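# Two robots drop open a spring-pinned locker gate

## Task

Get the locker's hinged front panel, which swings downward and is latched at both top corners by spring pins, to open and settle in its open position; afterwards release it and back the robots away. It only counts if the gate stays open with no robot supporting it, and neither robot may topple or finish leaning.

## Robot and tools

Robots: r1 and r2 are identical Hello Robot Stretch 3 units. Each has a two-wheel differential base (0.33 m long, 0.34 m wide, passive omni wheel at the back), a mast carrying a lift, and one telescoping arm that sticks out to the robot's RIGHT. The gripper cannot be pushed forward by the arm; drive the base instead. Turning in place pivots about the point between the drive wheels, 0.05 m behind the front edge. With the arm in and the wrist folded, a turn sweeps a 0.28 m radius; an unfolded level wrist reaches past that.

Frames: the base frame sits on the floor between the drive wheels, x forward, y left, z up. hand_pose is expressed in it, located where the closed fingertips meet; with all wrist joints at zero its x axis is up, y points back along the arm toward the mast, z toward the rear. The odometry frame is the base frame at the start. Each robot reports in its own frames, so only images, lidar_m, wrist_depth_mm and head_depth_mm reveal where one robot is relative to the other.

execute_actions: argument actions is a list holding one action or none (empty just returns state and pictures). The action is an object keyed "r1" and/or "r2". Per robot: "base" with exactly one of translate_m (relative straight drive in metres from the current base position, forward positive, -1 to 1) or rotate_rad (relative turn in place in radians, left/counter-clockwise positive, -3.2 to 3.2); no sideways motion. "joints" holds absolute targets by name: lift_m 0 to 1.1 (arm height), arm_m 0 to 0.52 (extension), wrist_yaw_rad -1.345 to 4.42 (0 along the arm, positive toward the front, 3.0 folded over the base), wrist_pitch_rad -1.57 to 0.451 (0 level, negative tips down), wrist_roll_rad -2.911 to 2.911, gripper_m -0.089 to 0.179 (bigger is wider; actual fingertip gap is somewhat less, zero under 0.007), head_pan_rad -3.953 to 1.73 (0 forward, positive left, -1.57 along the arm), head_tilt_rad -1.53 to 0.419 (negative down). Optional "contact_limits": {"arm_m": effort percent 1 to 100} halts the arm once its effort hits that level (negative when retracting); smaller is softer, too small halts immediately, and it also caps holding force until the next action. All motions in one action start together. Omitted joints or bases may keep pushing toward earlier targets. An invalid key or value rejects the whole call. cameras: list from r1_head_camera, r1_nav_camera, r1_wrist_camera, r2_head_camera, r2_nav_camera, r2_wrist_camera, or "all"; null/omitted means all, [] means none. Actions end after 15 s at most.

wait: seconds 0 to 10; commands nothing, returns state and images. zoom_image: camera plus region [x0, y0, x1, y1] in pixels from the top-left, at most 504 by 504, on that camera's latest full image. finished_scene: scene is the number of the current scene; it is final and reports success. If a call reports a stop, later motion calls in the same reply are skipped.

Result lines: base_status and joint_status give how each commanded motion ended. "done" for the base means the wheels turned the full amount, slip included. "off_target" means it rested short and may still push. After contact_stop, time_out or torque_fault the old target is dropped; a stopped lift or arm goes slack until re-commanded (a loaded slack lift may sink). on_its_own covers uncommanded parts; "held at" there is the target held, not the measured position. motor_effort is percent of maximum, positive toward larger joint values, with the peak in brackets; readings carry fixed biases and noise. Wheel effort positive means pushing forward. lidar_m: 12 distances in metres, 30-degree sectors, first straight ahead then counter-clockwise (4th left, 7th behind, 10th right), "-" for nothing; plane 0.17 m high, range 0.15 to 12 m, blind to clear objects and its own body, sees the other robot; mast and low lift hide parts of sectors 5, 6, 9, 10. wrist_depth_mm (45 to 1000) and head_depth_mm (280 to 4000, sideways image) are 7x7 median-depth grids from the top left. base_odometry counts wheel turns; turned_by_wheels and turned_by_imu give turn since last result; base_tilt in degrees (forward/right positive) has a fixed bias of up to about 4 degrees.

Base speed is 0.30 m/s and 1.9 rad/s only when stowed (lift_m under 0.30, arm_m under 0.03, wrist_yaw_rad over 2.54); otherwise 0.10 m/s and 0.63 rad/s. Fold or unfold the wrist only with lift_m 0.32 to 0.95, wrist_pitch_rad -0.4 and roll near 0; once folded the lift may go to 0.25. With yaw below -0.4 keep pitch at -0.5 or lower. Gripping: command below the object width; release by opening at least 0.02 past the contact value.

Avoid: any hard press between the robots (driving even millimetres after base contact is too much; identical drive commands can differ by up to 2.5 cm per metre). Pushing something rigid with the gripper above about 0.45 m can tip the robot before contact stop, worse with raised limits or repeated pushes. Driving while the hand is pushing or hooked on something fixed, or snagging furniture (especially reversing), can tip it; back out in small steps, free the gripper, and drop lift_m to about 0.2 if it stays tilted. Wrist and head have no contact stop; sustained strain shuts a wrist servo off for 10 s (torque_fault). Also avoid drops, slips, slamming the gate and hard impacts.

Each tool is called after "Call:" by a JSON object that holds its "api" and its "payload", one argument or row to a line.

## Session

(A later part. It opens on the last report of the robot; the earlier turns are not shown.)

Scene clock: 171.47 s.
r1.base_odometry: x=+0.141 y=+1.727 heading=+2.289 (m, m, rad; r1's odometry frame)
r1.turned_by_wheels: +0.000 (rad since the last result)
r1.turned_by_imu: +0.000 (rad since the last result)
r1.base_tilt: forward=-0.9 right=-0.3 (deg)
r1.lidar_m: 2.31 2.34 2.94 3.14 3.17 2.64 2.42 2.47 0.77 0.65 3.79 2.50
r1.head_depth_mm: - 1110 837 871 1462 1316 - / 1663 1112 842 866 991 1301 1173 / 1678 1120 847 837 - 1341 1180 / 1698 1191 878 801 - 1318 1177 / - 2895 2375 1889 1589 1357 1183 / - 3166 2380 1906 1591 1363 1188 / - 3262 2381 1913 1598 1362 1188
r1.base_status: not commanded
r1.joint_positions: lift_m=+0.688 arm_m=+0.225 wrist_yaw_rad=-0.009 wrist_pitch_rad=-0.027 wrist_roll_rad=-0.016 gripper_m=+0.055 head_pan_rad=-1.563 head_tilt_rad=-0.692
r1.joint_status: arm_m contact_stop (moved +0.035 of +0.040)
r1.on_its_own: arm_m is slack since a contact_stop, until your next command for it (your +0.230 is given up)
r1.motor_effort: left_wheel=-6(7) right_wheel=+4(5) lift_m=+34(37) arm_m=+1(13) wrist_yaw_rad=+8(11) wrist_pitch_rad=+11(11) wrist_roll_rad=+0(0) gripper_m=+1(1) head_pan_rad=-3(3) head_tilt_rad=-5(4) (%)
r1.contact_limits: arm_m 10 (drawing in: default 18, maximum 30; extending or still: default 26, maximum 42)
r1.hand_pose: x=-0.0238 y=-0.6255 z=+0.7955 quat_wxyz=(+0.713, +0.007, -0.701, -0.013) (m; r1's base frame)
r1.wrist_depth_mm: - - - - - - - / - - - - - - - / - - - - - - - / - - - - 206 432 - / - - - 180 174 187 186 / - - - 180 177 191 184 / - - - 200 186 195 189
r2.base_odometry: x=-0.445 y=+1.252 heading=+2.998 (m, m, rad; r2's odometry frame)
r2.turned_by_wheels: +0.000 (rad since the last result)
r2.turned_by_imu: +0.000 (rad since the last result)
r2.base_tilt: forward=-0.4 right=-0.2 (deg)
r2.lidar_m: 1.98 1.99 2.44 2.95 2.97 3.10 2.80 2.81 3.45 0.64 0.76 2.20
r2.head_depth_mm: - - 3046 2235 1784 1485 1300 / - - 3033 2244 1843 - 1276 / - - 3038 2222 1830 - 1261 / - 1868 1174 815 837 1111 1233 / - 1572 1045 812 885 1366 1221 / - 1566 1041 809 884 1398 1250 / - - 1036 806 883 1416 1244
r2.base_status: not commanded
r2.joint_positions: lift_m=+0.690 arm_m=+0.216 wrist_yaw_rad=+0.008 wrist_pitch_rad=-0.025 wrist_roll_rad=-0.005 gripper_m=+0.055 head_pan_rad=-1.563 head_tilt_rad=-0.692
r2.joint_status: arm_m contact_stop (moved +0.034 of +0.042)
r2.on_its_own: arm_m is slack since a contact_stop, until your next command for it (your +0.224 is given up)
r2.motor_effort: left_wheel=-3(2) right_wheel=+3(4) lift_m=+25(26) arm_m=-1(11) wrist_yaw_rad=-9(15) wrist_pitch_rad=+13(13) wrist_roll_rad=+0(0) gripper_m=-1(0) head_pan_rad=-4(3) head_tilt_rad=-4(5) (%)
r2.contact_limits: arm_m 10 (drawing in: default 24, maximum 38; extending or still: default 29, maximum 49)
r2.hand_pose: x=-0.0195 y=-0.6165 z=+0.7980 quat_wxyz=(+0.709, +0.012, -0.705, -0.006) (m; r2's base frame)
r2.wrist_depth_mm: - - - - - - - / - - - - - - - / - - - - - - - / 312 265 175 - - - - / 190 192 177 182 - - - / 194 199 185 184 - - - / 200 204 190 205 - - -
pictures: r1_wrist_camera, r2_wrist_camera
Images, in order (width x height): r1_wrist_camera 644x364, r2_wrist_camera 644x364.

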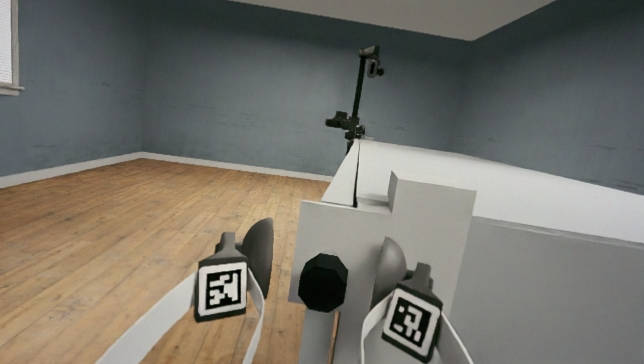

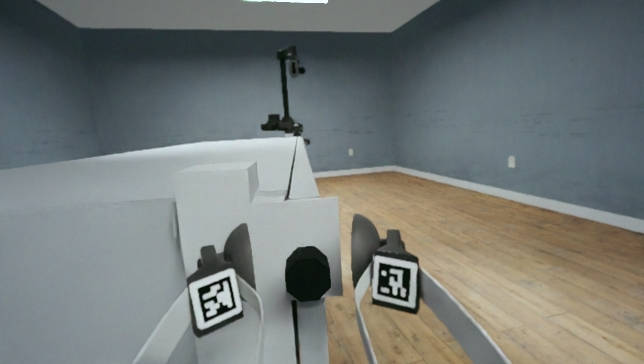

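Call:
{"api": "execute_actions", "payload": {
  "actions": [
    {"r1":{"joints":{"lift_m":0.679,"arm_m":0.222}},"r2":{"joints":{"lift_m":0.68,"arm_m":0.214}}}
  ],
  "cameras": []
}}

Call:
{"api": "execute_actions", "payload": {
  "actions": [
    {"r1":{"joints":{"gripper_m":-0.04}},"r2":{"joints":{"gripper_m":-0.04}}}
  ],
  "cameras": ["r1_wrist_camera","r2_wrist_camera"]
}}

Call:
{"api": "execute_actions", "payload": {
  "actions": [
    {"r1":{"joints":{"arm_m":0.205},"contact_limits":{"arm_m":18}},"r2":{"joints":{"arm_m":0.197},"contact_limits":{"arm_m":20}}}
  ],
  "cameras": ["r1_head_camera","r1_wrist_camera","r2_head_camera","r2_wrist_camera"]
}}

Scene clock: 178.67 s.
r1.base_odometry: x=+0.141 y=+1.727 heading=+2.289 (m, m, rad; r1's odometry frame)
r1.turned_by_wheels: +0.000 (rad since the last result)
r1.turned_by_imu: +0.000 (rad since the last result)
r1.base_tilt: forward=-1.0 right=-0.3 (deg)
r1.lidar_m: 2.31 2.33 2.94 3.14 3.18 2.64 2.42 2.48 0.77 0.64 3.79 2.50
r1.head_depth_mm: - 1107 838 871 1457 1312 - / 1672 1118 842 863 1012 1310 1180 / 1670 1124 843 842 - 1339 1175 / 1708 1188 880 811 - 1309 1179 / - 2924 2384 1905 1590 1356 1188 / - 3176 2382 1918 1594 1357 1190 / - 3224 2402 1927 1593 1365 1193
r1.base_status: not commanded
r1.joint_positions: lift_m=+0.679 arm_m=+0.222 wrist_yaw_rad=-0.003 wrist_pitch_rad=-0.021 wrist_roll_rad=-0.016 gripper_m=+0.055 head_pan_rad=-1.563 head_tilt_rad=-0.692
r1.joint_status: all done
r1.motor_effort: left_wheel=-5(6) right_wheel=+3(4) lift_m=+25(28) arm_m=-3(6) wrist_yaw_rad=+3(6) wrist_pitch_rad=+8(10) wrist_roll_rad=+0(0) gripper_m=+1(0) head_pan_rad=-4(2) head_tilt_rad=-5(5) (%)
r1.hand_pose: x=-0.0222 y=-0.6229 z=+0.7885 quat_wxyz=(+0.713, +0.007, -0.701, -0.009) (m; r1's base frame)
r1.wrist_depth_mm: - - - - - - - / - - - - - - - / - - - - - - - / - - - - 173 342 - / - - - 181 176 188 183 / - - - 186 177 192 187 / - - - 202 188 197 190
r2.base_odometry: x=-0.445 y=+1.252 heading=+2.998 (m, m, rad; r2's odometry frame)
r2.turned_by_wheels: +0.000 (rad since the last result)
r2.turned_by_imu: +0.000 (rad since the last result)
r2.base_tilt: forward=-0.4 right=-0.2 (deg)
r2.lidar_m: 1.98 1.99 2.44 2.96 2.97 3.11 2.79 2.81 3.45 0.64 0.76 2.19
r2.head_depth_mm: - - 2999 2265 1787 1474 1293 / - - 3021 2246 1818 - 1269 / - - 3002 2225 1824 - 1257 / - 1864 1174 818 854 1106 1235 / - 1580 1050 809 886 1369 1224 / - 1570 1044 808 885 1388 1247 / - - 1033 805 886 1424 1252
r2.base_status: not commanded
r2.joint_positions: lift_m=+0.680 arm_m=+0.214 wrist_yaw_rad=+0.004 wrist_pitch_rad=+0.003 wrist_roll_rad=-0.005 gripper_m=+0.055 head_pan_rad=-1.563 head_tilt_rad=-0.692
r2.joint_status: all done
r2.motor_effort: left_wheel=-3(3) right_wheel=+3(3) lift_m=+18(19) arm_m=-2(5) wrist_yaw_rad=-4(8) wrist_pitch_rad=-1(12) wrist_roll_rad=+0(0) gripper_m=+0(0) head_pan_rad=-4(3) head_tilt_rad=-4(4) (%)
r2.hand_pose: x=-0.0204 y=-0.6154 z=+0.7957 quat_wxyz=(+0.709, +0.001, -0.705, +0.002) (m; r2's base frame)
r2.wrist_depth_mm: - - - - - - - / - - - - - - - / - - - - - - - / 365 282 175 - - - - / 190 194 178 182 - - - / 193 198 - 187 - - - / 199 201 187 219 - - -
pictures: none
No camera images: the call's "cameras" was empty. Leave "cameras" out to get every camera's image.

Scene clock: 180.10 s.
r1.base_odometry: x=+0.141 y=+1.727 heading=+2.289 (m, m, rad; r1's odometry frame)
r1.turned_by_wheels: +0.000 (rad since the last result)
r1.turned_by_imu: +0.000 (rad since the last result)
r1.base_tilt: forward=-1.1 right=-0.4 (deg)
r1.lidar_m: 2.30 2.33 2.93 3.14 3.18 2.64 2.42 2.47 0.77 0.65 3.76 2.50
r1.head_depth_mm: - 1106 836 868 1461 1318 - / 1659 1113 838 864 1006 1320 1173 / 1670 1119 844 841 - 1334 1175 / 1693 1185 880 775 - 1321 1180 / - 2880 2375 1910 1584 1357 1187 / - 3215 2382 1897 1590 1366 1197 / - 3213 2392 1917 1586 1362 1193
r1.base_status: not commanded
r1.joint_positions: lift_m=+0.679 arm_m=+0.222 wrist_yaw_rad=-0.007 wrist_pitch_rad=-0.021 wrist_roll_rad=-0.016 gripper_m=-0.039 head_pan_rad=-1.563 head_tilt_rad=-0.692
r1.joint_status: all done
r1.motor_effort: left_wheel=-5(6) right_wheel=+6(5) lift_m=+25(26) arm_m=-2(3) wrist_yaw_rad=+6(7) wrist_pitch_rad=+9(9) wrist_roll_rad=+0(0) gripper_m=-24(98) head_pan_rad=-2(3) head_tilt_rad=-5(4) (%)
r1.hand_pose: x=-0.0233 y=-0.6229 z=+0.7884 quat_wxyz=(+0.713, +0.005, -0.701, -0.010) (m; r1's base frame)
r1.wrist_depth_mm: - - - - - - - / - - - - - - - / - - - - - - - / - - - 372 172 336 - / - - - 179 175 187 184 / - - - 145 179 192 186 / - - - 201 188 197 190
r2.base_odometry: x=-0.445 y=+1.252 heading=+2.998 (m, m, rad; r2's odometry frame)
r2.turned_by_wheels: +0.000 (rad since the last result)
r2.turned_by_imu: +0.000 (rad since the last result)
r2.base_tilt: forward=-0.4 right=-0.3 (deg)
r2.lidar_m: 1.98 1.99 2.44 2.95 2.96 3.09 2.80 2.81 3.45 0.64 0.76 2.19
r2.head_depth_mm: - - 3062 2250 1778 1487 1298 / - - 2999 2216 1819 - 1282 / - - 2987 2239 1821 - 1260 / - 1866 1177 836 857 1074 1232 / - 1583 1048 807 883 1366 1223 / - 1564 1043 810 882 1397 1254 / - - 1038 809 884 1420 1250
r2.base_status: not commanded
r2.joint_positions: lift_m=+0.680 arm_m=+0.213 wrist_yaw_rad=+0.013 wrist_pitch_rad=+0.003 wrist_roll_rad=-0.005 gripper_m=-0.038 head_pan_rad=-1.563 head_tilt_rad=-0.692
r2.joint_status: all done
r2.on_its_own: wrist_yaw_rad is at rest, and its effort (-15) is outside its rest range (-12 to +12)
r2.motor_effort: left_wheel=-3(4) right_wheel=+8(7) lift_m=+18(18) arm_m=+6(6) wrist_yaw_rad=-15(19) wrist_pitch_rad=-1(1) wrist_roll_rad=+0(0) gripper_m=-39(100) head_pan_rad=-4(3) head_tilt_rad=-5(4) (%)
r2.hand_pose: x=-0.0181 y=-0.6146 z=+0.7956 quat_wxyz=(+0.709, +0.004, -0.705, +0.005) (m; r2's base frame)
r2.wrist_depth_mm: - - - - - - - / - - - - - - - / - - - - - - - / 366 282 178 - - - - / 193 196 180 184 - - - / 198 200 183 188 - - - / 200 205 190 203 - - -
pictures: r1_wrist_camera, r2_wrist_camera
Images, in order (width x height): r1_wrist_camera 644x364, r2_wrist_camera 644x364.

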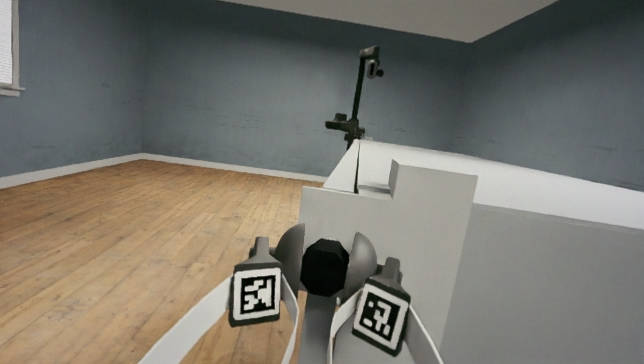

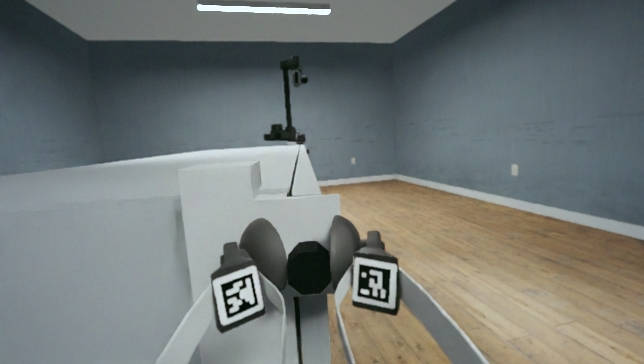

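Scene clock: 181.57 s.
r1.base_odometry: x=+0.141 y=+1.727 heading=+2.289 (m, m, rad; r1's odometry frame)
r1.turned_by_wheels: +0.000 (rad since the last result)
r1.turned_by_imu: +0.000 (rad since the last result)
r1.base_tilt: forward=-1.1 right=-0.3 (deg)
r1.lidar_m: 2.30 2.33 2.94 3.14 3.19 2.64 2.42 2.47 0.77 0.65 3.76 2.50
r1.head_depth_mm: - 1105 834 869 1454 1309 - / 1669 1112 843 865 994 - 1176 / 1671 1122 844 861 - 1320 1178 / 1692 1186 881 802 - 1315 1187 / - 2934 2374 1912 1582 1354 1186 / - 3167 2403 1911 1593 1369 1185 / - 3230 2413 1925 1589 1364 1191
r1.base_status: not commanded
r1.joint_positions: lift_m=+0.679 arm_m=+0.206 wrist_yaw_rad=-0.007 wrist_pitch_rad=-0.021 wrist_roll_rad=-0.016 gripper_m=-0.039 head_pan_rad=-1.563 head_tilt_rad=-0.692
r1.joint_status: all done
r1.motor_effort: left_wheel=-4(5) right_wheel=+4(5) lift_m=+26(26) arm_m=-3(4) wrist_yaw_rad=+7(7) wrist_pitch_rad=+8(8) wrist_roll_rad=+0(0) gripper_m=-23(25) head_pan_rad=-3(3) head_tilt_rad=-4(4) (%)
r1.contact_limits: arm_m 18 (drawing in: default 18, maximum 30; extending or still: default 26, maximum 42)
r1.hand_pose: x=-0.0233 y=-0.6062 z=+0.7884 quat_wxyz=(+0.713, +0.005, -0.701, -0.010) (m; r1's base frame)
r1.wrist_depth_mm: - - - - - - - / - - - - - - - / - - - - - - - / - - - 364 189 364 - / - - - 196 193 204 199 / - - - - 198 209 202 / - - - 219 217 214 207
r2.base_odometry: x=-0.445 y=+1.252 heading=+2.998 (m, m, rad; r2's odometry frame)
r2.turned_by_wheels: +0.000 (rad since the last result)
r2.turned_by_imu: +0.001 (rad since the last result)
r2.base_tilt: forward=-0.4 right=-0.2 (deg)
r2.lidar_m: 1.98 1.99 2.45 2.95 2.98 3.09 2.79 2.81 3.46 0.64 0.76 2.19
r2.head_depth_mm: - - 2996 2226 1786 1485 1291 / - - 3016 2221 1805 - 1261 / - - 2969 2232 1826 - 1263 / - 1855 1172 816 880 - 1229 / - 1558 1044 809 881 1358 1233 / - 1550 1037 811 882 1397 1248 / - - 1032 808 885 1426 1246
r2.base_status: not commanded
r2.joint_positions: lift_m=+0.680 arm_m=+0.198 wrist_yaw_rad=+0.003 wrist_pitch_rad=+0.007 wrist_roll_rad=-0.005 gripper_m=-0.035 head_pan_rad=-1.563 head_tilt_rad=-0.692
r2.joint_status: all done
r2.motor_effort: left_wheel=+0(4) right_wheel=-1(7) lift_m=+19(20) arm_m=-9(20) wrist_yaw_rad=-4(15) wrist_pitch_rad=-3(4) wrist_roll_rad=+0(0) gripper_m=-31(38) head_pan_rad=-3(4) head_tilt_rad=-5(5) (%)
r2.contact_limits: arm_m 20 (drawing in: default 24, maximum 38; extending or still: default 29, maximum 49)
r2.hand_pose: x=-0.0206 y=-0.5992 z=+0.7965 quat_wxyz=(+0.709, -0.001, -0.705, +0.003) (m; r2's base frame)
r2.wrist_depth_mm: - - - - - - - / - - - - - - - / - - - - - - - / 376 300 192 - - - - / 205 208 194 199 - - - / 211 213 199 213 - - - / 213 218 205 220 - - -
pictures: r1_head_camera (sideways: a quarter turn clockwise sets it upright), r1_wrist_camera, r2_head_camera (sideways: a quarter turn clockwise sets it upright), r2_wrist_camera
Images, in order (width x height): r1_head_camera 896x504, r1_wrist_camera 644x364, r2_head_camera 896x504, r2_wrist_camera 644x364.

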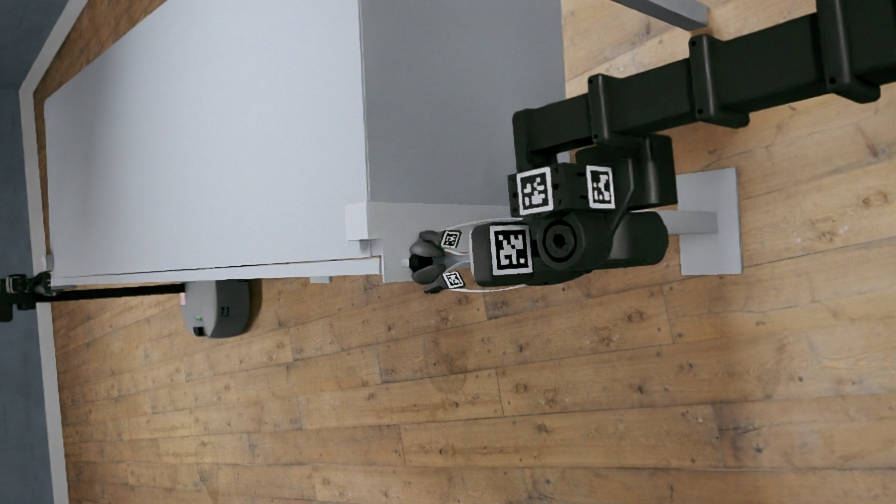

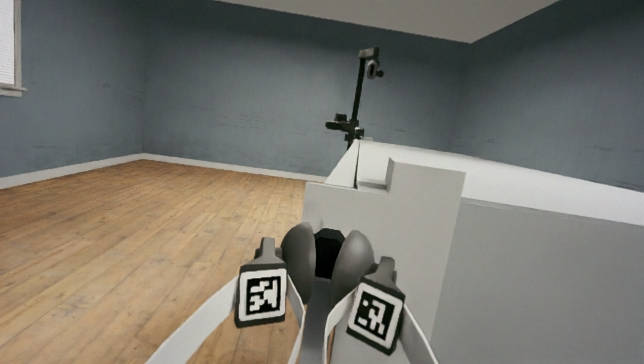

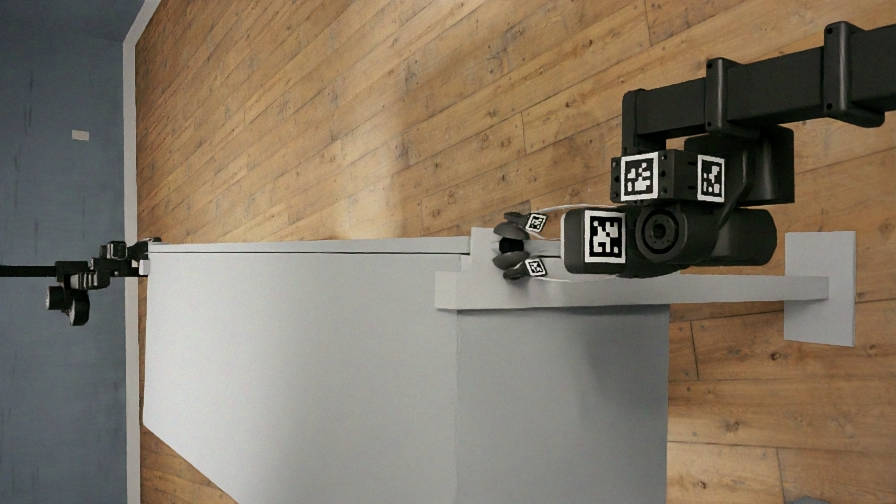

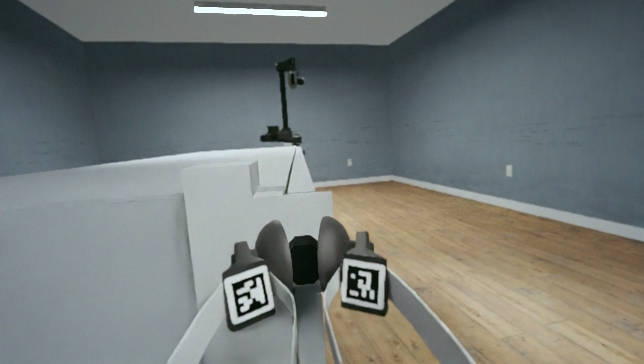

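Call:
{"api": "execute_actions", "payload": {
  "actions": [
    {"r1":{"joints":{"gripper_m":0.042}},"r2":{"joints":{"gripper_m":0.042}}}
  ],
  "cameras": []
}}

Call:
{"api": "execute_actions", "payload": {
  "actions": [
    {"r1":{"joints":{"arm_m":0.24},"contact_limits":{"arm_m":14}},"r2":{"joints":{"arm_m":0.232},"contact_limits":{"arm_m":14}}}
  ],
  "cameras": ["r1_head_camera","r1_wrist_camera","r2_head_camera","r2_wrist_camera"]
}}

Scene clock: 195.10 s.
r1.base_odometry: x=+0.141 y=+1.727 heading=+2.289 (m, m, rad; r1's odometry frame)
r1.turned_by_wheels: +0.000 (rad since the last result)
r1.turned_by_imu: +0.000 (rad since the last result)
r1.base_tilt: forward=-1.0 right=-0.4 (deg)
r1.lidar_m: 2.31 2.33 2.94 3.14 3.18 2.65 2.42 2.47 0.77 0.64 3.77 2.50
r1.head_depth_mm: - 1101 835 872 1467 1305 - / 1668 1110 841 866 997 - 1173 / 1679 1119 843 858 - 1322 1176 / 1697 1184 881 797 - 1318 1183 / - 2913 2351 1922 1593 1357 1187 / - 3187 2381 1916 1584 1360 1185 / - 3201 2407 1915 1589 1363 1184
r1.base_status: not commanded
r1.joint_positions: lift_m=+0.679 arm_m=+0.205 wrist_yaw_rad=-0.003 wrist_pitch_rad=-0.021 wrist_roll_rad=-0.016 gripper_m=+0.042 head_pan_rad=-1.563 head_tilt_rad=-0.692
r1.joint_status: all done
r1.motor_effort: left_wheel=-4(5) right_wheel=+3(4) lift_m=+26(26) arm_m=-3(6) wrist_yaw_rad=+2(7) wrist_pitch_rad=+8(8) wrist_roll_rad=+0(0) gripper_m=+1(96) head_pan_rad=-3(3) head_tilt_rad=-4(5) (%)
r1.hand_pose: x=-0.0222 y=-0.6060 z=+0.7884 quat_wxyz=(+0.713, +0.007, -0.701, -0.009) (m; r1's base frame)
r1.wrist_depth_mm: - - - - - - - / - - - - - - - / - - - - - - - / - - - - 190 364 - / - - - 198 192 205 200 / - - - 214 197 210 202 / - - - 222 213 214 206
r2.base_odometry: x=-0.445 y=+1.252 heading=+2.998 (m, m, rad; r2's odometry frame)
r2.turned_by_wheels: +0.000 (rad since the last result)
r2.turned_by_imu: +0.000 (rad since the last result)
r2.base_tilt: forward=-0.4 right=-0.2 (deg)
r2.lidar_m: 1.98 2.00 2.45 2.95 2.97 3.09 2.80 2.82 3.45 0.64 0.76 2.18
r2.head_depth_mm: - - 3017 2258 1788 1497 1294 / - - 2977 2242 1790 - 1264 / - - 2992 2225 1820 - 1231 / - 1865 1167 820 854 - 1228 / - 1560 1045 814 886 1365 1225 / - 1549 1046 811 885 1382 1247 / - 3999 1032 809 884 1425 1251
r2.base_status: not commanded
r2.joint_positions: lift_m=+0.680 arm_m=+0.197 wrist_yaw_rad=+0.002 wrist_pitch_rad=-0.015 wrist_roll_rad=-0.005 gripper_m=+0.042 head_pan_rad=-1.563 head_tilt_rad=-0.692
r2.joint_status: all done
r2.motor_effort: left_wheel=+0(0) right_wheel=-1(1) lift_m=+19(20) arm_m=-5(10) wrist_yaw_rad=-3(5) wrist_pitch_rad=+8(8) wrist_roll_rad=+0(0) gripper_m=+1(97) head_pan_rad=-4(4) head_tilt_rad=-4(4) (%)
r2.hand_pose: x=-0.0209 y=-0.5982 z=+0.7910 quat_wxyz=(+0.709, +0.006, -0.705, -0.005) (m; r2's base frame)
r2.wrist_depth_mm: - - - - - - - / - - - - - - - / - - - - - - - / 263 224 190 - - - - / 206 211 195 198 - - - / 211 215 - 216 - - - / 217 221 209 227 - - -
pictures: none
No camera images: the call's "cameras" was empty. Leave "cameras" out to get every camera's image.

Scene clock: 196.60 s.
r1.base_odometry: x=+0.141 y=+1.727 heading=+2.289 (m, m, rad; r1's odometry frame)
r1.turned_by_wheels: +0.000 (rad since the last result)
r1.turned_by_imu: +0.000 (rad since the last result)
r1.base_tilt: forward=-1.1 right=-0.3 (deg)
r1.lidar_m: 2.30 2.34 2.93 3.15 3.19 2.64 2.42 2.48 0.77 0.65 3.76 2.51
r1.head_depth_mm: - 1107 837 870 1460 1318 - / 1666 1115 843 864 1014 - 1175 / 1683 1124 845 843 - 1331 1184 / 1687 1188 879 791 - 1315 1186 / - 2885 2388 1905 1587 1359 1187 / - 3193 2392 1917 1583 1357 1190 / - 3254 2399 1913 1589 1369 1189
r1.base_status: not commanded
r1.joint_positions: lift_m=+0.679 arm_m=+0.225 wrist_yaw_rad=-0.008 wrist_pitch_rad=-0.023 wrist_roll_rad=-0.016 gripper_m=+0.042 head_pan_rad=-1.563 head_tilt_rad=-0.692
r1.joint_status: arm_m contact_stop (moved +0.020 of +0.035)
r1.on_its_own: arm_m is slack since a contact_stop, until your next command for it (your +0.240 is given up)
r1.motor_effort: left_wheel=-4(8) right_wheel=+3(6) lift_m=+26(26) arm_m=+0(18) wrist_yaw_rad=+8(19) wrist_pitch_rad=+9(11) wrist_roll_rad=+0(0) gripper_m=-1(1) head_pan_rad=-3(4) head_tilt_rad=-5(5) (%)
r1.contact_limits: arm_m 14 (drawing in: default 18, maximum 30; extending or still: default 26, maximum 42)
r1.hand_pose: x=-0.0235 y=-0.6255 z=+0.7878 quat_wxyz=(+0.713, +0.006, -0.701, -0.011) (m; r1's base frame)
r1.wrist_depth_mm: - - - - - - - / - - - - - - - / - - - - - - - / - - - 367 171 331 - / - - - 178 174 186 182 / - - - 183 176 192 184 / - - - 201 186 196 189
r2.base_odometry: x=-0.445 y=+1.252 heading=+2.998 (m, m, rad; r2's odometry frame)
r2.turned_by_wheels: +0.000 (rad since the last result)
r2.turned_by_imu: +0.000 (rad since the last result)
r2.base_tilt: forward=-0.4 right=-0.2 (deg)
r2.lidar_m: 1.98 2.00 2.44 2.95 2.97 3.10 2.80 2.82 3.46 0.63 0.76 2.18
r2.head_depth_mm: - - 3022 2231 1786 1485 1297 / - - 3038 2241 1830 - 1260 / - - 2972 2225 1828 - 1260 / - 1880 1176 822 878 1109 1238 / - 1576 1047 809 885 1356 1223 / - 1546 1040 811 882 1391 1251 / - - 1035 808 884 1413 1249
r2.base_status: not commanded
r2.joint_positions: lift_m=+0.680 arm_m=+0.215 wrist_yaw_rad=+0.007 wrist_pitch_rad=-0.018 wrist_roll_rad=-0.005 gripper_m=+0.042 head_pan_rad=-1.563 head_tilt_rad=-0.692
r2.joint_status: arm_m contact_stop (moved +0.018 of +0.035)
r2.on_its_own: arm_m is slack since a contact_stop, until your next command for it (your +0.232 is given up)
r2.motor_effort: left_wheel=-1(1) right_wheel=+0(1) lift_m=+20(20) arm_m=-1(15) wrist_yaw_rad=-9(22) wrist_pitch_rad=+9(11) wrist_roll_rad=+0(0) gripper_m=+0(0) head_pan_rad=-3(4) head_tilt_rad=-3(4) (%)
r2.contact_limits: arm_m 14 (drawing in: default 24, maximum 38; extending or still: default 29, maximum 49)
r2.hand_pose: x=-0.0195 y=-0.6159 z=+0.7901 quat_wxyz=(+0.709, +0.009, -0.705, -0.004) (m; r2's base frame)
r2.wrist_depth_mm: - - - - - - - / - - - - - - - / - - - - - - - / 251 208 174 331 - - - / 190 193 177 181 - - - / 194 198 182 186 - - - / 200 205 191 204 - - -
pictures: r1_head_camera (sideways: a quarter turn clockwise sets it upright), r1_wrist_camera, r2_head_camera (sideways: a quarter turn clockwise sets it upright), r2_wrist_camera
Images, in order (width x height): r1_head_camera 896x504, r1_wrist_camera 644x364, r2_head_camera 896x504, r2_wrist_camera 644x364.

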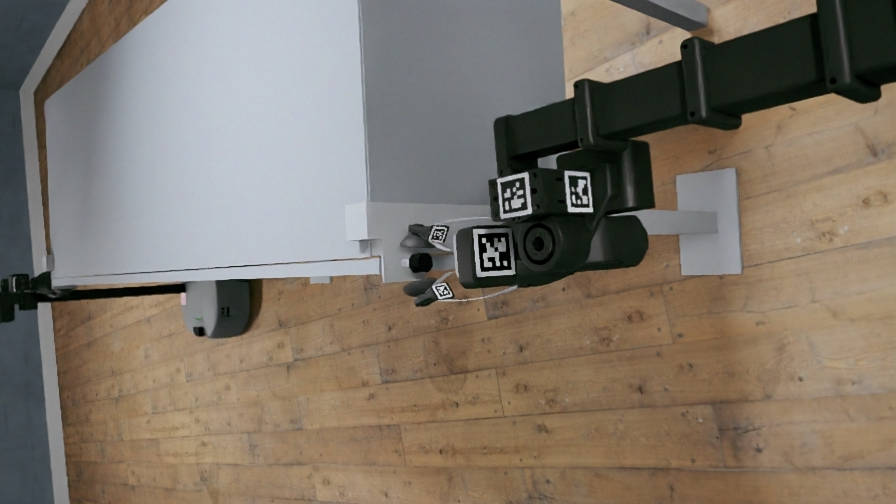

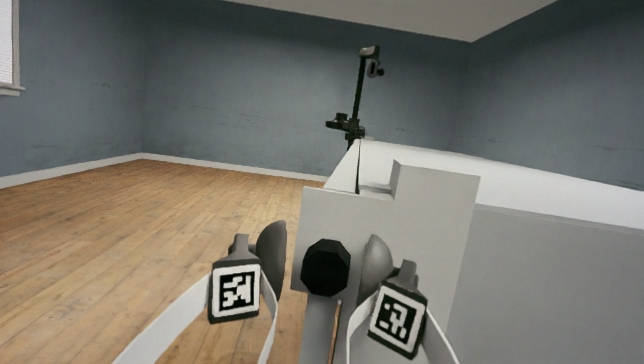

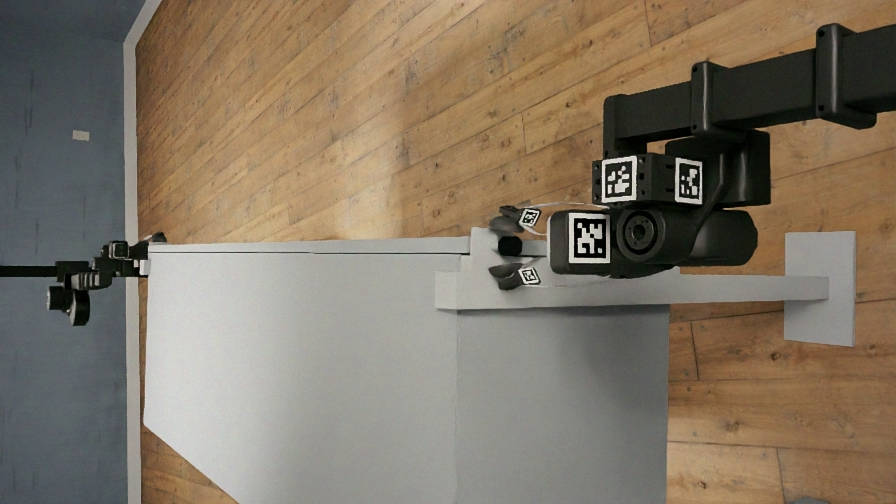

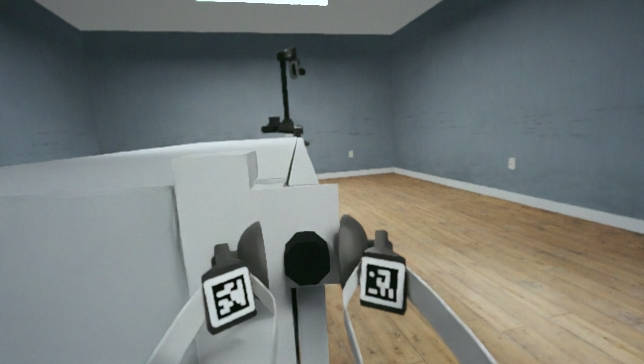

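Call:
{"api": "execute_actions", "payload": {
  "actions": [
    {"r1":{"joints":{"arm_m":0.226,"gripper_m":-0.07}},"r2":{"joints":{"arm_m":0.216,"gripper_m":-0.07}}}
  ],
  "cameras": ["r1_wrist_camera","r2_wrist_camera"]
}}

Call:
{"api": "execute_actions", "payload": {
  "actions": [
    {"r1":{"joints":{"arm_m":0.212},"contact_limits":{"arm_m":25}},"r2":{"joints":{"arm_m":0.202},"contact_limits":{"arm_m":28}}}
  ],
  "cameras": ["r1_head_camera","r1_wrist_camera","r2_head_camera","r2_wrist_camera"]
}}

Scene clock: 207.73 s.
r1.base_odometry: x=+0.141 y=+1.727 heading=+2.289 (m, m, rad; r1's odometry frame)
r1.turned_by_wheels: +0.000 (rad since the last result)
r1.turned_by_imu: +0.000 (rad since the last result)
r1.base_tilt: forward=-1.0 right=-0.2 (deg)
r1.lidar_m: 2.31 2.34 2.94 3.15 3.18 2.63 2.42 2.47 0.77 0.65 3.76 2.50
r1.head_depth_mm: - 1114 839 871 1454 1317 - / 1673 1117 843 868 995 - 1178 / 1684 1126 845 844 - 1330 1181 / 1701 1185 881 776 - 1320 1180 / - 2920 2367 1897 1583 1354 1189 / - 3216 2399 1907 1588 1363 1199 / - 3242 2392 1918 1597 1362 1191
r1.base_status: not commanded
r1.joint_positions: lift_m=+0.679 arm_m=+0.225 wrist_yaw_rad=-0.021 wrist_pitch_rad=-0.027 wrist_roll_rad=-0.017 gripper_m=-0.068 head_pan_rad=-1.563 head_tilt_rad=-0.692
r1.joint_status: all done
r1.on_its_own: wrist_yaw_rad is at rest, and its effort (+18) is outside its rest range (-12 to +12)
r1.motor_effort: left_wheel=-5(5) right_wheel=+3(5) lift_m=+25(27) arm_m=+7(11) wrist_yaw_rad=+18(19) wrist_pitch_rad=+10(10) wrist_roll_rad=+1(1) gripper_m=-38(98) head_pan_rad=-3(4) head_tilt_rad=-4(4) (%)
r1.hand_pose: x=-0.0269 y=-0.6256 z=+0.7870 quat_wxyz=(+0.713, +0.002, -0.701, -0.017) (m; r1's base frame)
r1.wrist_depth_mm: - - - - - - - / - - - - - - - / - - - - - - - / - - - 264 172 317 615 / - - - 178 174 188 184 / - - - 166 180 193 187 / - - - 199 194 198 192
r2.base_odometry: x=-0.445 y=+1.252 heading=+2.998 (m, m, rad; r2's odometry frame)
r2.turned_by_wheels: +0.000 (rad since the last result)
r2.turned_by_imu: +0.000 (rad since the last result)
r2.base_tilt: forward=-0.5 right=-0.3 (deg)
r2.lidar_m: 1.98 2.00 2.43 2.96 2.97 3.11 2.80 2.81 3.44 0.63 0.76 2.19
r2.head_depth_mm: - - 3067 2249 1794 1489 1293 / - - 3020 2246 1840 - 1263 / - - 2998 2245 1832 - 1264 / - 1862 1181 825 - 1094 1229 / - 1581 1052 811 883 1360 1230 / - 1562 1045 808 883 1397 1253 / - - 1040 807 885 1422 1249
r2.base_status: not commanded
r2.joint_positions: lift_m=+0.680 arm_m=+0.215 wrist_yaw_rad=+0.011 wrist_pitch_rad=-0.020 wrist_roll_rad=-0.005 gripper_m=-0.064 head_pan_rad=-1.563 head_tilt_rad=-0.692
r2.joint_status: gripper_m off_target (ended at -0.064, target -0.070); the others done
r2.on_its_own: wrist_yaw_rad is at rest, and its effort (-13) is outside its rest range (-12 to +12)
r2.motor_effort: left_wheel=-2(2) right_wheel=+5(5) lift_m=+19(20) arm_m=+9(12) wrist_yaw_rad=-13(14) wrist_pitch_rad=+11(10) wrist_roll_rad=+0(0) gripper_m=-100(100) head_pan_rad=-5(4) head_tilt_rad=-5(4) (%)
r2.hand_pose: x=-0.0185 y=-0.6157 z=+0.7895 quat_wxyz=(+0.709, +0.012, -0.705, -0.003) (m; r2's base frame)
r2.wrist_depth_mm: - - - - - - - / - - - - - - - / - - - - - - - / 247 204 176 320 - - - / 191 196 181 182 - - - / 198 200 185 199 - - - / 203 206 191 205 - - -
pictures: r1_wrist_camera, r2_wrist_camera
Images, in order (width x height): r1_wrist_camera 644x364, r2_wrist_camera 644x364.

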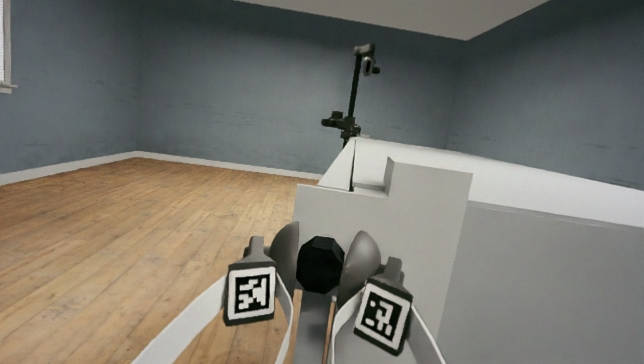

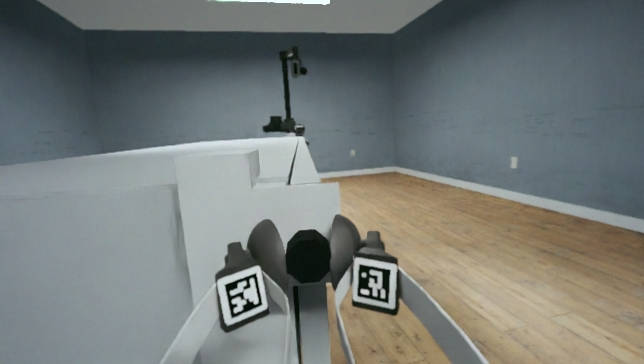

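Scene clock: 209.53 s.
r1.base_odometry: x=+0.141 y=+1.727 heading=+2.289 (m, m, rad; r1's odometry frame)
r1.turned_by_wheels: +0.000 (rad since the last result)
r1.turned_by_imu: +0.001 (rad since the last result)
r1.base_tilt: forward=-1.0 right=-0.2 (deg)
r1.lidar_m: 2.31 2.34 2.95 3.14 3.16 2.64 2.42 2.47 0.77 0.64 3.76 2.50
r1.head_depth_mm: - 1098 834 874 1451 1309 - / 1640 1108 837 866 1011 - 1185 / 1659 1113 839 846 - 1333 1179 / 1817 1176 908 782 - 1315 1184 / - 1765 1349 1086 1507 1357 1184 / - 1693 1198 994 1549 1360 1189 / - 3217 2416 989 1596 1364 1189
r1.base_status: not commanded
r1.joint_positions: lift_m=+0.679 arm_m=+0.213 wrist_yaw_rad=-0.008 wrist_pitch_rad=-0.024 wrist_roll_rad=-0.017 gripper_m=-0.061 head_pan_rad=-1.563 head_tilt_rad=-0.693
r1.joint_status: all done
r1.on_its_own: gripper_m is held at -0.063, not at your -0.070, by its stall guard, which is still easing
r1.motor_effort: left_wheel=+0(7) right_wheel=+2(4) lift_m=+26(28) arm_m=-8(11) wrist_yaw_rad=+7(19) wrist_pitch_rad=+9(11) wrist_roll_rad=+1(1) gripper_m=-34(38) head_pan_rad=-2(3) head_tilt_rad=-4(5) (%)
r1.contact_limits: arm_m 25 (drawing in: default 18, maximum 30; extending or still: default 26, maximum 42)
r1.hand_pose: x=-0.0234 y=-0.6135 z=+0.7877 quat_wxyz=(+0.713, +0.006, -0.701, -0.011) (m; r1's base frame)
r1.wrist_depth_mm: - - - - - - - / - - - - - - - / - - - - - - - / - - - - 182 325 - / - 494 616 189 184 198 192 / 328 389 490 394 190 202 195 / 285 333 444 527 210 207 200
r2.base_odometry: x=-0.445 y=+1.252 heading=+2.998 (m, m, rad; r2's odometry frame)
r2.turned_by_wheels: +0.000 (rad since the last result)
r2.turned_by_imu: +0.014 (rad since the last result)
r2.base_tilt: forward=-0.7 right=+0.3 (deg)
r2.lidar_m: 1.98 2.00 2.47 2.95 2.97 3.08 2.79 2.81 3.50 0.63 0.77 2.18
r2.head_depth_mm: - - 2970 2227 1635 1476 1283 / - - 1524 1108 946 - 1255 / - - 1595 1242 1031 - 1261 / - 1779 1143 843 843 1094 1223 / - 1536 1031 804 879 1360 1226 / - 1524 1024 800 882 1422 1242 / - 4000 1019 799 880 1413 1244
r2.base_status: not commanded
r2.joint_positions: lift_m=+0.680 arm_m=+0.204 wrist_yaw_rad=-0.001 wrist_pitch_rad=-0.007 wrist_roll_rad=-0.005 gripper_m=-0.059 head_pan_rad=-1.563 head_tilt_rad=-0.693
r2.joint_status: all done
r2.on_its_own: gripper_m is held at -0.061, not at your -0.070, by its stall guard, which is still easing; arm_m is at rest, and its effort (-18) is outside its rest range (-14 to +14)
r2.motor_effort: left_wheel=+0(2) right_wheel=+0(8) lift_m=+22(22) arm_m=-18(26) wrist_yaw_rad=+1(15) wrist_pitch_rad=+4(11) wrist_roll_rad=+0(0) gripper_m=-44(100) head_pan_rad=-3(4) head_tilt_rad=-4(5) (%)
r2.contact_limits: arm_m 28 (drawing in: default 24, maximum 38; extending or still: default 29, maximum 49)
r2.hand_pose: x=-0.0218 y=-0.6046 z=+0.7929 quat_wxyz=(+0.709, +0.002, -0.705, -0.003) (m; r2's base frame)
r2.wrist_depth_mm: - - - - - - - / - - - - - - - / - - - - - - - / 257 207 177 - - - - / 195 198 182 183 639 - - / 198 202 185 655 494 392 - / 206 209 194 557 441 339 278
pictures: r1_head_camera (sideways: a quarter turn clockwise sets it upright), r1_wrist_camera, r2_head_camera (sideways: a quarter turn clockwise sets it upright), r2_wrist_camera
Images, in order (width x height): r1_head_camera 896x504, r1_wrist_camera 644x364, r2_head_camera 896x504, r2_wrist_camera 644x364.

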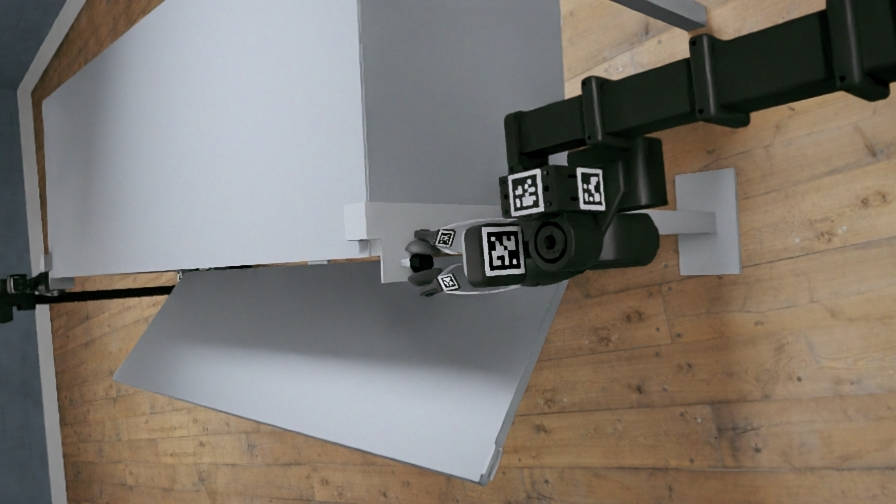

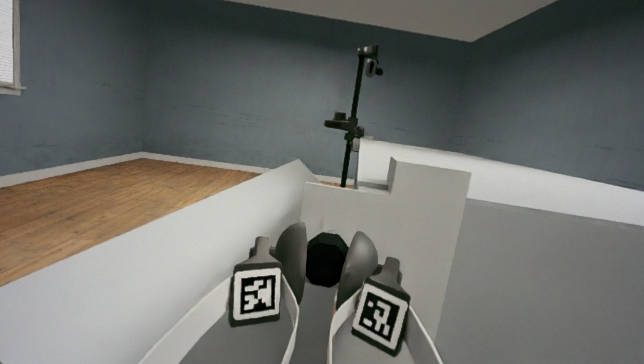

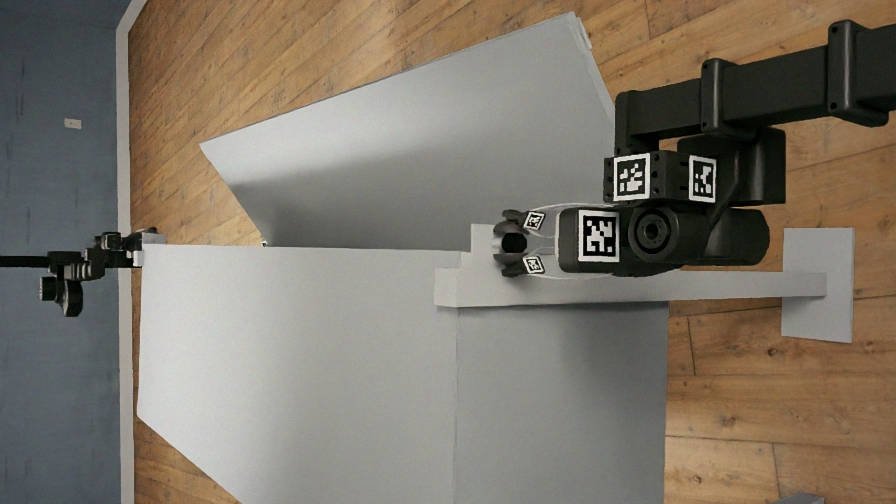

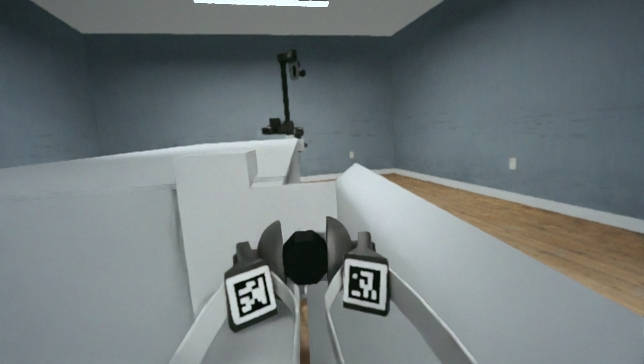

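The gate is open. Releasing and retracting both arms.

Call:
{"api": "execute_actions", "payload": {
  "actions": [
    {"r1":{"joints":{"gripper_m":0.04}},"r2":{"joints":{"gripper_m":0.04}}}
  ],
  "cameras": []
}}

Call:
{"api": "execute_actions", "payload": {
  "actions": [
    {"r1":{"joints":{"arm_m":0.0}},"r2":{"joints":{"arm_m":0.0}}}
  ],
  "cameras": ["r1_head_camera","r2_head_camera"]
}}

Scene clock: 214.80 s.
r1.base_odometry: x=+0.141 y=+1.727 heading=+2.289 (m, m, rad; r1's odometry frame)
r1.turned_by_wheels: +0.000 (rad since the last result)
r1.turned_by_imu: +0.000 (rad since the last result)
r1.base_tilt: forward=-1.0 right=-0.3 (deg)
r1.lidar_m: 2.31 2.34 2.94 3.14 3.17 2.64 2.42 2.48 0.77 0.65 3.78 2.50
r1.head_depth_mm: - 1108 834 873 1457 1316 - / 1654 1111 842 870 1013 - 1174 / 1676 1118 843 850 - 1331 1181 / 1821 1187 909 791 - 1317 1179 / - 2889 2370 1896 1584 1364 1188 / - 3195 2401 1899 1591 1366 1189 / - 3185 2376 1903 1589 1359 1193
r1.base_status: not commanded
r1.joint_positions: lift_m=+0.679 arm_m=+0.212 wrist_yaw_rad=-0.003 wrist_pitch_rad=-0.023 wrist_roll_rad=-0.017 gripper_m=+0.040 head_pan_rad=-1.563 head_tilt_rad=-0.693
r1.joint_status: all done
r1.motor_effort: left_wheel=-1(2) right_wheel=+1(2) lift_m=+27(26) arm_m=-3(7) wrist_yaw_rad=+2(5) wrist_pitch_rad=+9(10) wrist_roll_rad=+1(1) gripper_m=-1(95) head_pan_rad=-3(2) head_tilt_rad=-3(3) (%)
r1.hand_pose: x=-0.0222 y=-0.6129 z=+0.7879 quat_wxyz=(+0.713, +0.007, -0.701, -0.009) (m; r1's base frame)
r1.wrist_depth_mm: - - - - - - - / - - - - - - - / - - - - - - - / - - - - 184 332 - / - - - 191 186 198 193 / - - - - 189 202 196 / - - - - 199 208 200
r2.base_odometry: x=-0.445 y=+1.252 heading=+2.998 (m, m, rad; r2's odometry frame)
r2.turned_by_wheels: +0.000 (rad since the last result)
r2.turned_by_imu: +0.001 (rad since the last result)
r2.base_tilt: forward=-0.4 right=-0.2 (deg)
r2.lidar_m: 1.98 2.00 2.47 2.95 2.97 3.07 2.80 2.81 3.49 0.64 0.77 2.17
r2.head_depth_mm: - - 2968 2233 1787 1484 1285 / - - 2950 2230 1774 - 1265 / - - 3000 2210 1816 - 1252 / - 1841 1157 816 840 - 1214 / - 1571 1045 812 886 1397 1228 / - 1528 1027 809 890 1427 1254 / - - 1030 809 893 1422 1247
r2.base_status: not commanded
r2.joint_positions: lift_m=+0.680 arm_m=+0.202 wrist_yaw_rad=-0.002 wrist_pitch_rad=-0.018 wrist_roll_rad=-0.005 gripper_m=+0.040 head_pan_rad=-1.563 head_tilt_rad=-0.693
r2.joint_status: all done
r2.motor_effort: left_wheel=-2(3) right_wheel=+1(4) lift_m=+22(22) arm_m=-5(13) wrist_yaw_rad=+2(15) wrist_pitch_rad=+9(9) wrist_roll_rad=+0(0) gripper_m=+1(97) head_pan_rad=-5(4) head_tilt_rad=-4(4) (%)
r2.hand_pose: x=-0.0220 y=-0.6031 z=+0.7901 quat_wxyz=(+0.709, +0.006, -0.705, -0.007) (m; r2's base frame)
r2.wrist_depth_mm: - - - - - - - / - - - - - - - / - - - - - - - / 248 214 186 - - - - / 201 206 191 193 - - - / 207 213 - 202 - - - / 213 218 204 - - - -
pictures: none
No camera images: the call's "cameras" was empty. Leave "cameras" out to get every camera's image.

Scene clock: 217.60 s.
r1.base_odometry: x=+0.141 y=+1.727 heading=+2.289 (m, m, rad; r1's odometry frame)
r1.turned_by_wheels: +0.000 (rad since the last result)
r1.turned_by_imu: +0.000 (rad since the last result)
r1.base_tilt: forward=-0.8 right=-0.5 (deg)
r1.lidar_m: 2.31 2.34 2.93 3.14 3.19 2.64 2.41 2.47 0.77 0.64 3.74 2.50
r1.head_depth_mm: - 1098 831 873 1461 1318 1219 / 1656 1108 839 868 1470 1340 1235 / 1670 1118 842 860 1460 1364 - / 1829 1180 911 852 1117 1347 1162 / - 2896 2377 1892 1582 1357 1191 / - 3180 2377 1915 1584 1360 1190 / - 3238 2399 1922 1596 1359 1188
r1.base_status: not commanded
r1.joint_positions: lift_m=+0.679 arm_m=+0.000 wrist_yaw_rad=-0.001 wrist_pitch_rad=-0.023 wrist_roll_rad=-0.017 gripper_m=+0.040 head_pan_rad=-1.563 head_tilt_rad=-0.693
r1.joint_status: all done
r1.motor_effort: left_wheel=+0(1) right_wheel=+0(1) lift_m=+27(28) arm_m=-3(6) wrist_yaw_rad=+1(2) wrist_pitch_rad=+9(9) wrist_roll_rad=+1(1) gripper_m=+1(1) head_pan_rad=-3(2) head_tilt_rad=-4(3) (%)
r1.hand_pose: x=-0.0218 y=-0.4009 z=+0.7879 quat_wxyz=(+0.713, +0.008, -0.701, -0.009) (m; r1's base frame)
r1.wrist_depth_mm: - - - - - - - / - - - - - - - / - - - - - - - / - - - - 411 406 - / - - - - 416 408 396 / - - - - 426 416 403 / - - - - 434 427 409
r2.base_odometry: x=-0.445 y=+1.252 heading=+2.998 (m, m, rad; r2's odometry frame)
r2.turned_by_wheels: +0.000 (rad since the last result)
r2.turned_by_imu: +0.000 (rad since the last result)
r2.base_tilt: forward=-0.4 right=-0.2 (deg)
r2.lidar_m: 1.99 2.00 2.47 2.96 2.98 3.09 2.80 2.82 3.46 0.64 0.76 2.18
r2.head_depth_mm: - - 3023 2237 1782 1481 1270 / - - 3004 2234 1762 1475 1261 / - - 3056 2215 1765 1444 1279 / - 1838 1162 814 1140 1365 1226 / - 1563 1044 811 887 1397 1221 / - 1550 1040 808 887 1422 1246 / - - 1027 807 892 1408 1250
r2.base_status: not commanded
r2.joint_positions: lift_m=+0.680 arm_m=+0.000 wrist_yaw_rad=-0.001 wrist_pitch_rad=-0.018 wrist_roll_rad=-0.005 gripper_m=+0.040 head_pan_rad=-1.563 head_tilt_rad=-0.693
r2.joint_status: all done
r2.motor_effort: left_wheel=-2(2) right_wheel=+2(2) lift_m=+22(22) arm_m=-4(8) wrist_yaw_rad=+1(2) wrist_pitch_rad=+9(9) wrist_roll_rad=+0(0) gripper_m=+0(0) head_pan_rad=-4(3) head_tilt_rad=-3(3) (%)
r2.hand_pose: x=-0.0216 y=-0.4011 z=+0.7901 quat_wxyz=(+0.709, +0.006, -0.705, -0.007) (m; r2's base frame)
r2.wrist_depth_mm: - - - - - - - / - - - - - - - / - - - - - - - / 392 406 404 - - - - / 401 409 417 - - - - / 417 423 - - - - - / 426 433 447 - - - -
pictures: r1_head_camera (sideways: a quarter turn clockwise sets it upright), r2_head_camera (sideways: a quarter turn clockwise sets it upright)
Images, in order (width x height): r1_head_camera 896x504, r2_head_camera 896x504.

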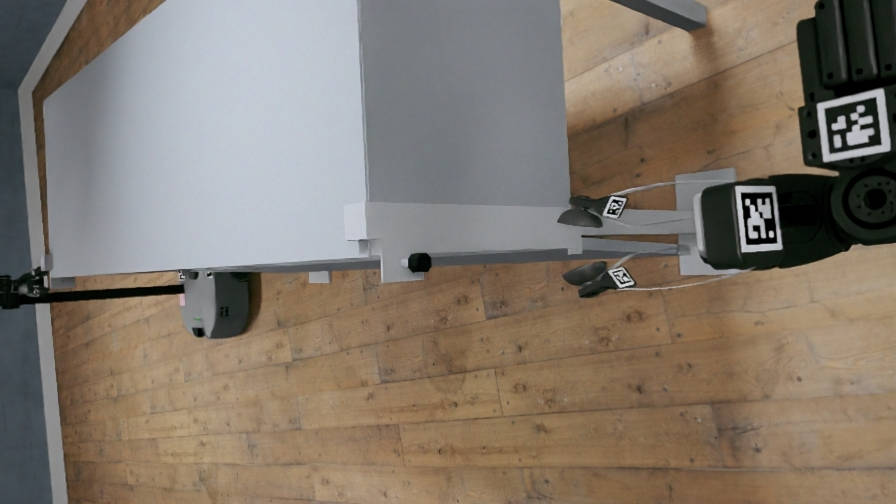

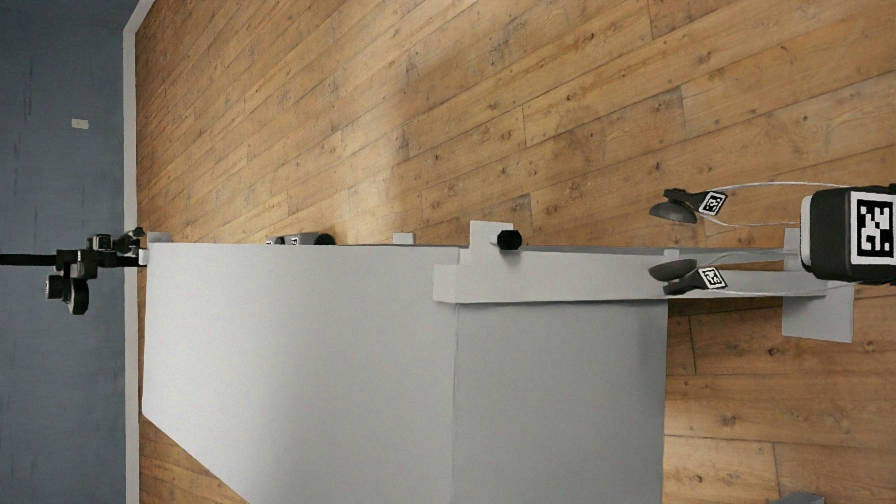

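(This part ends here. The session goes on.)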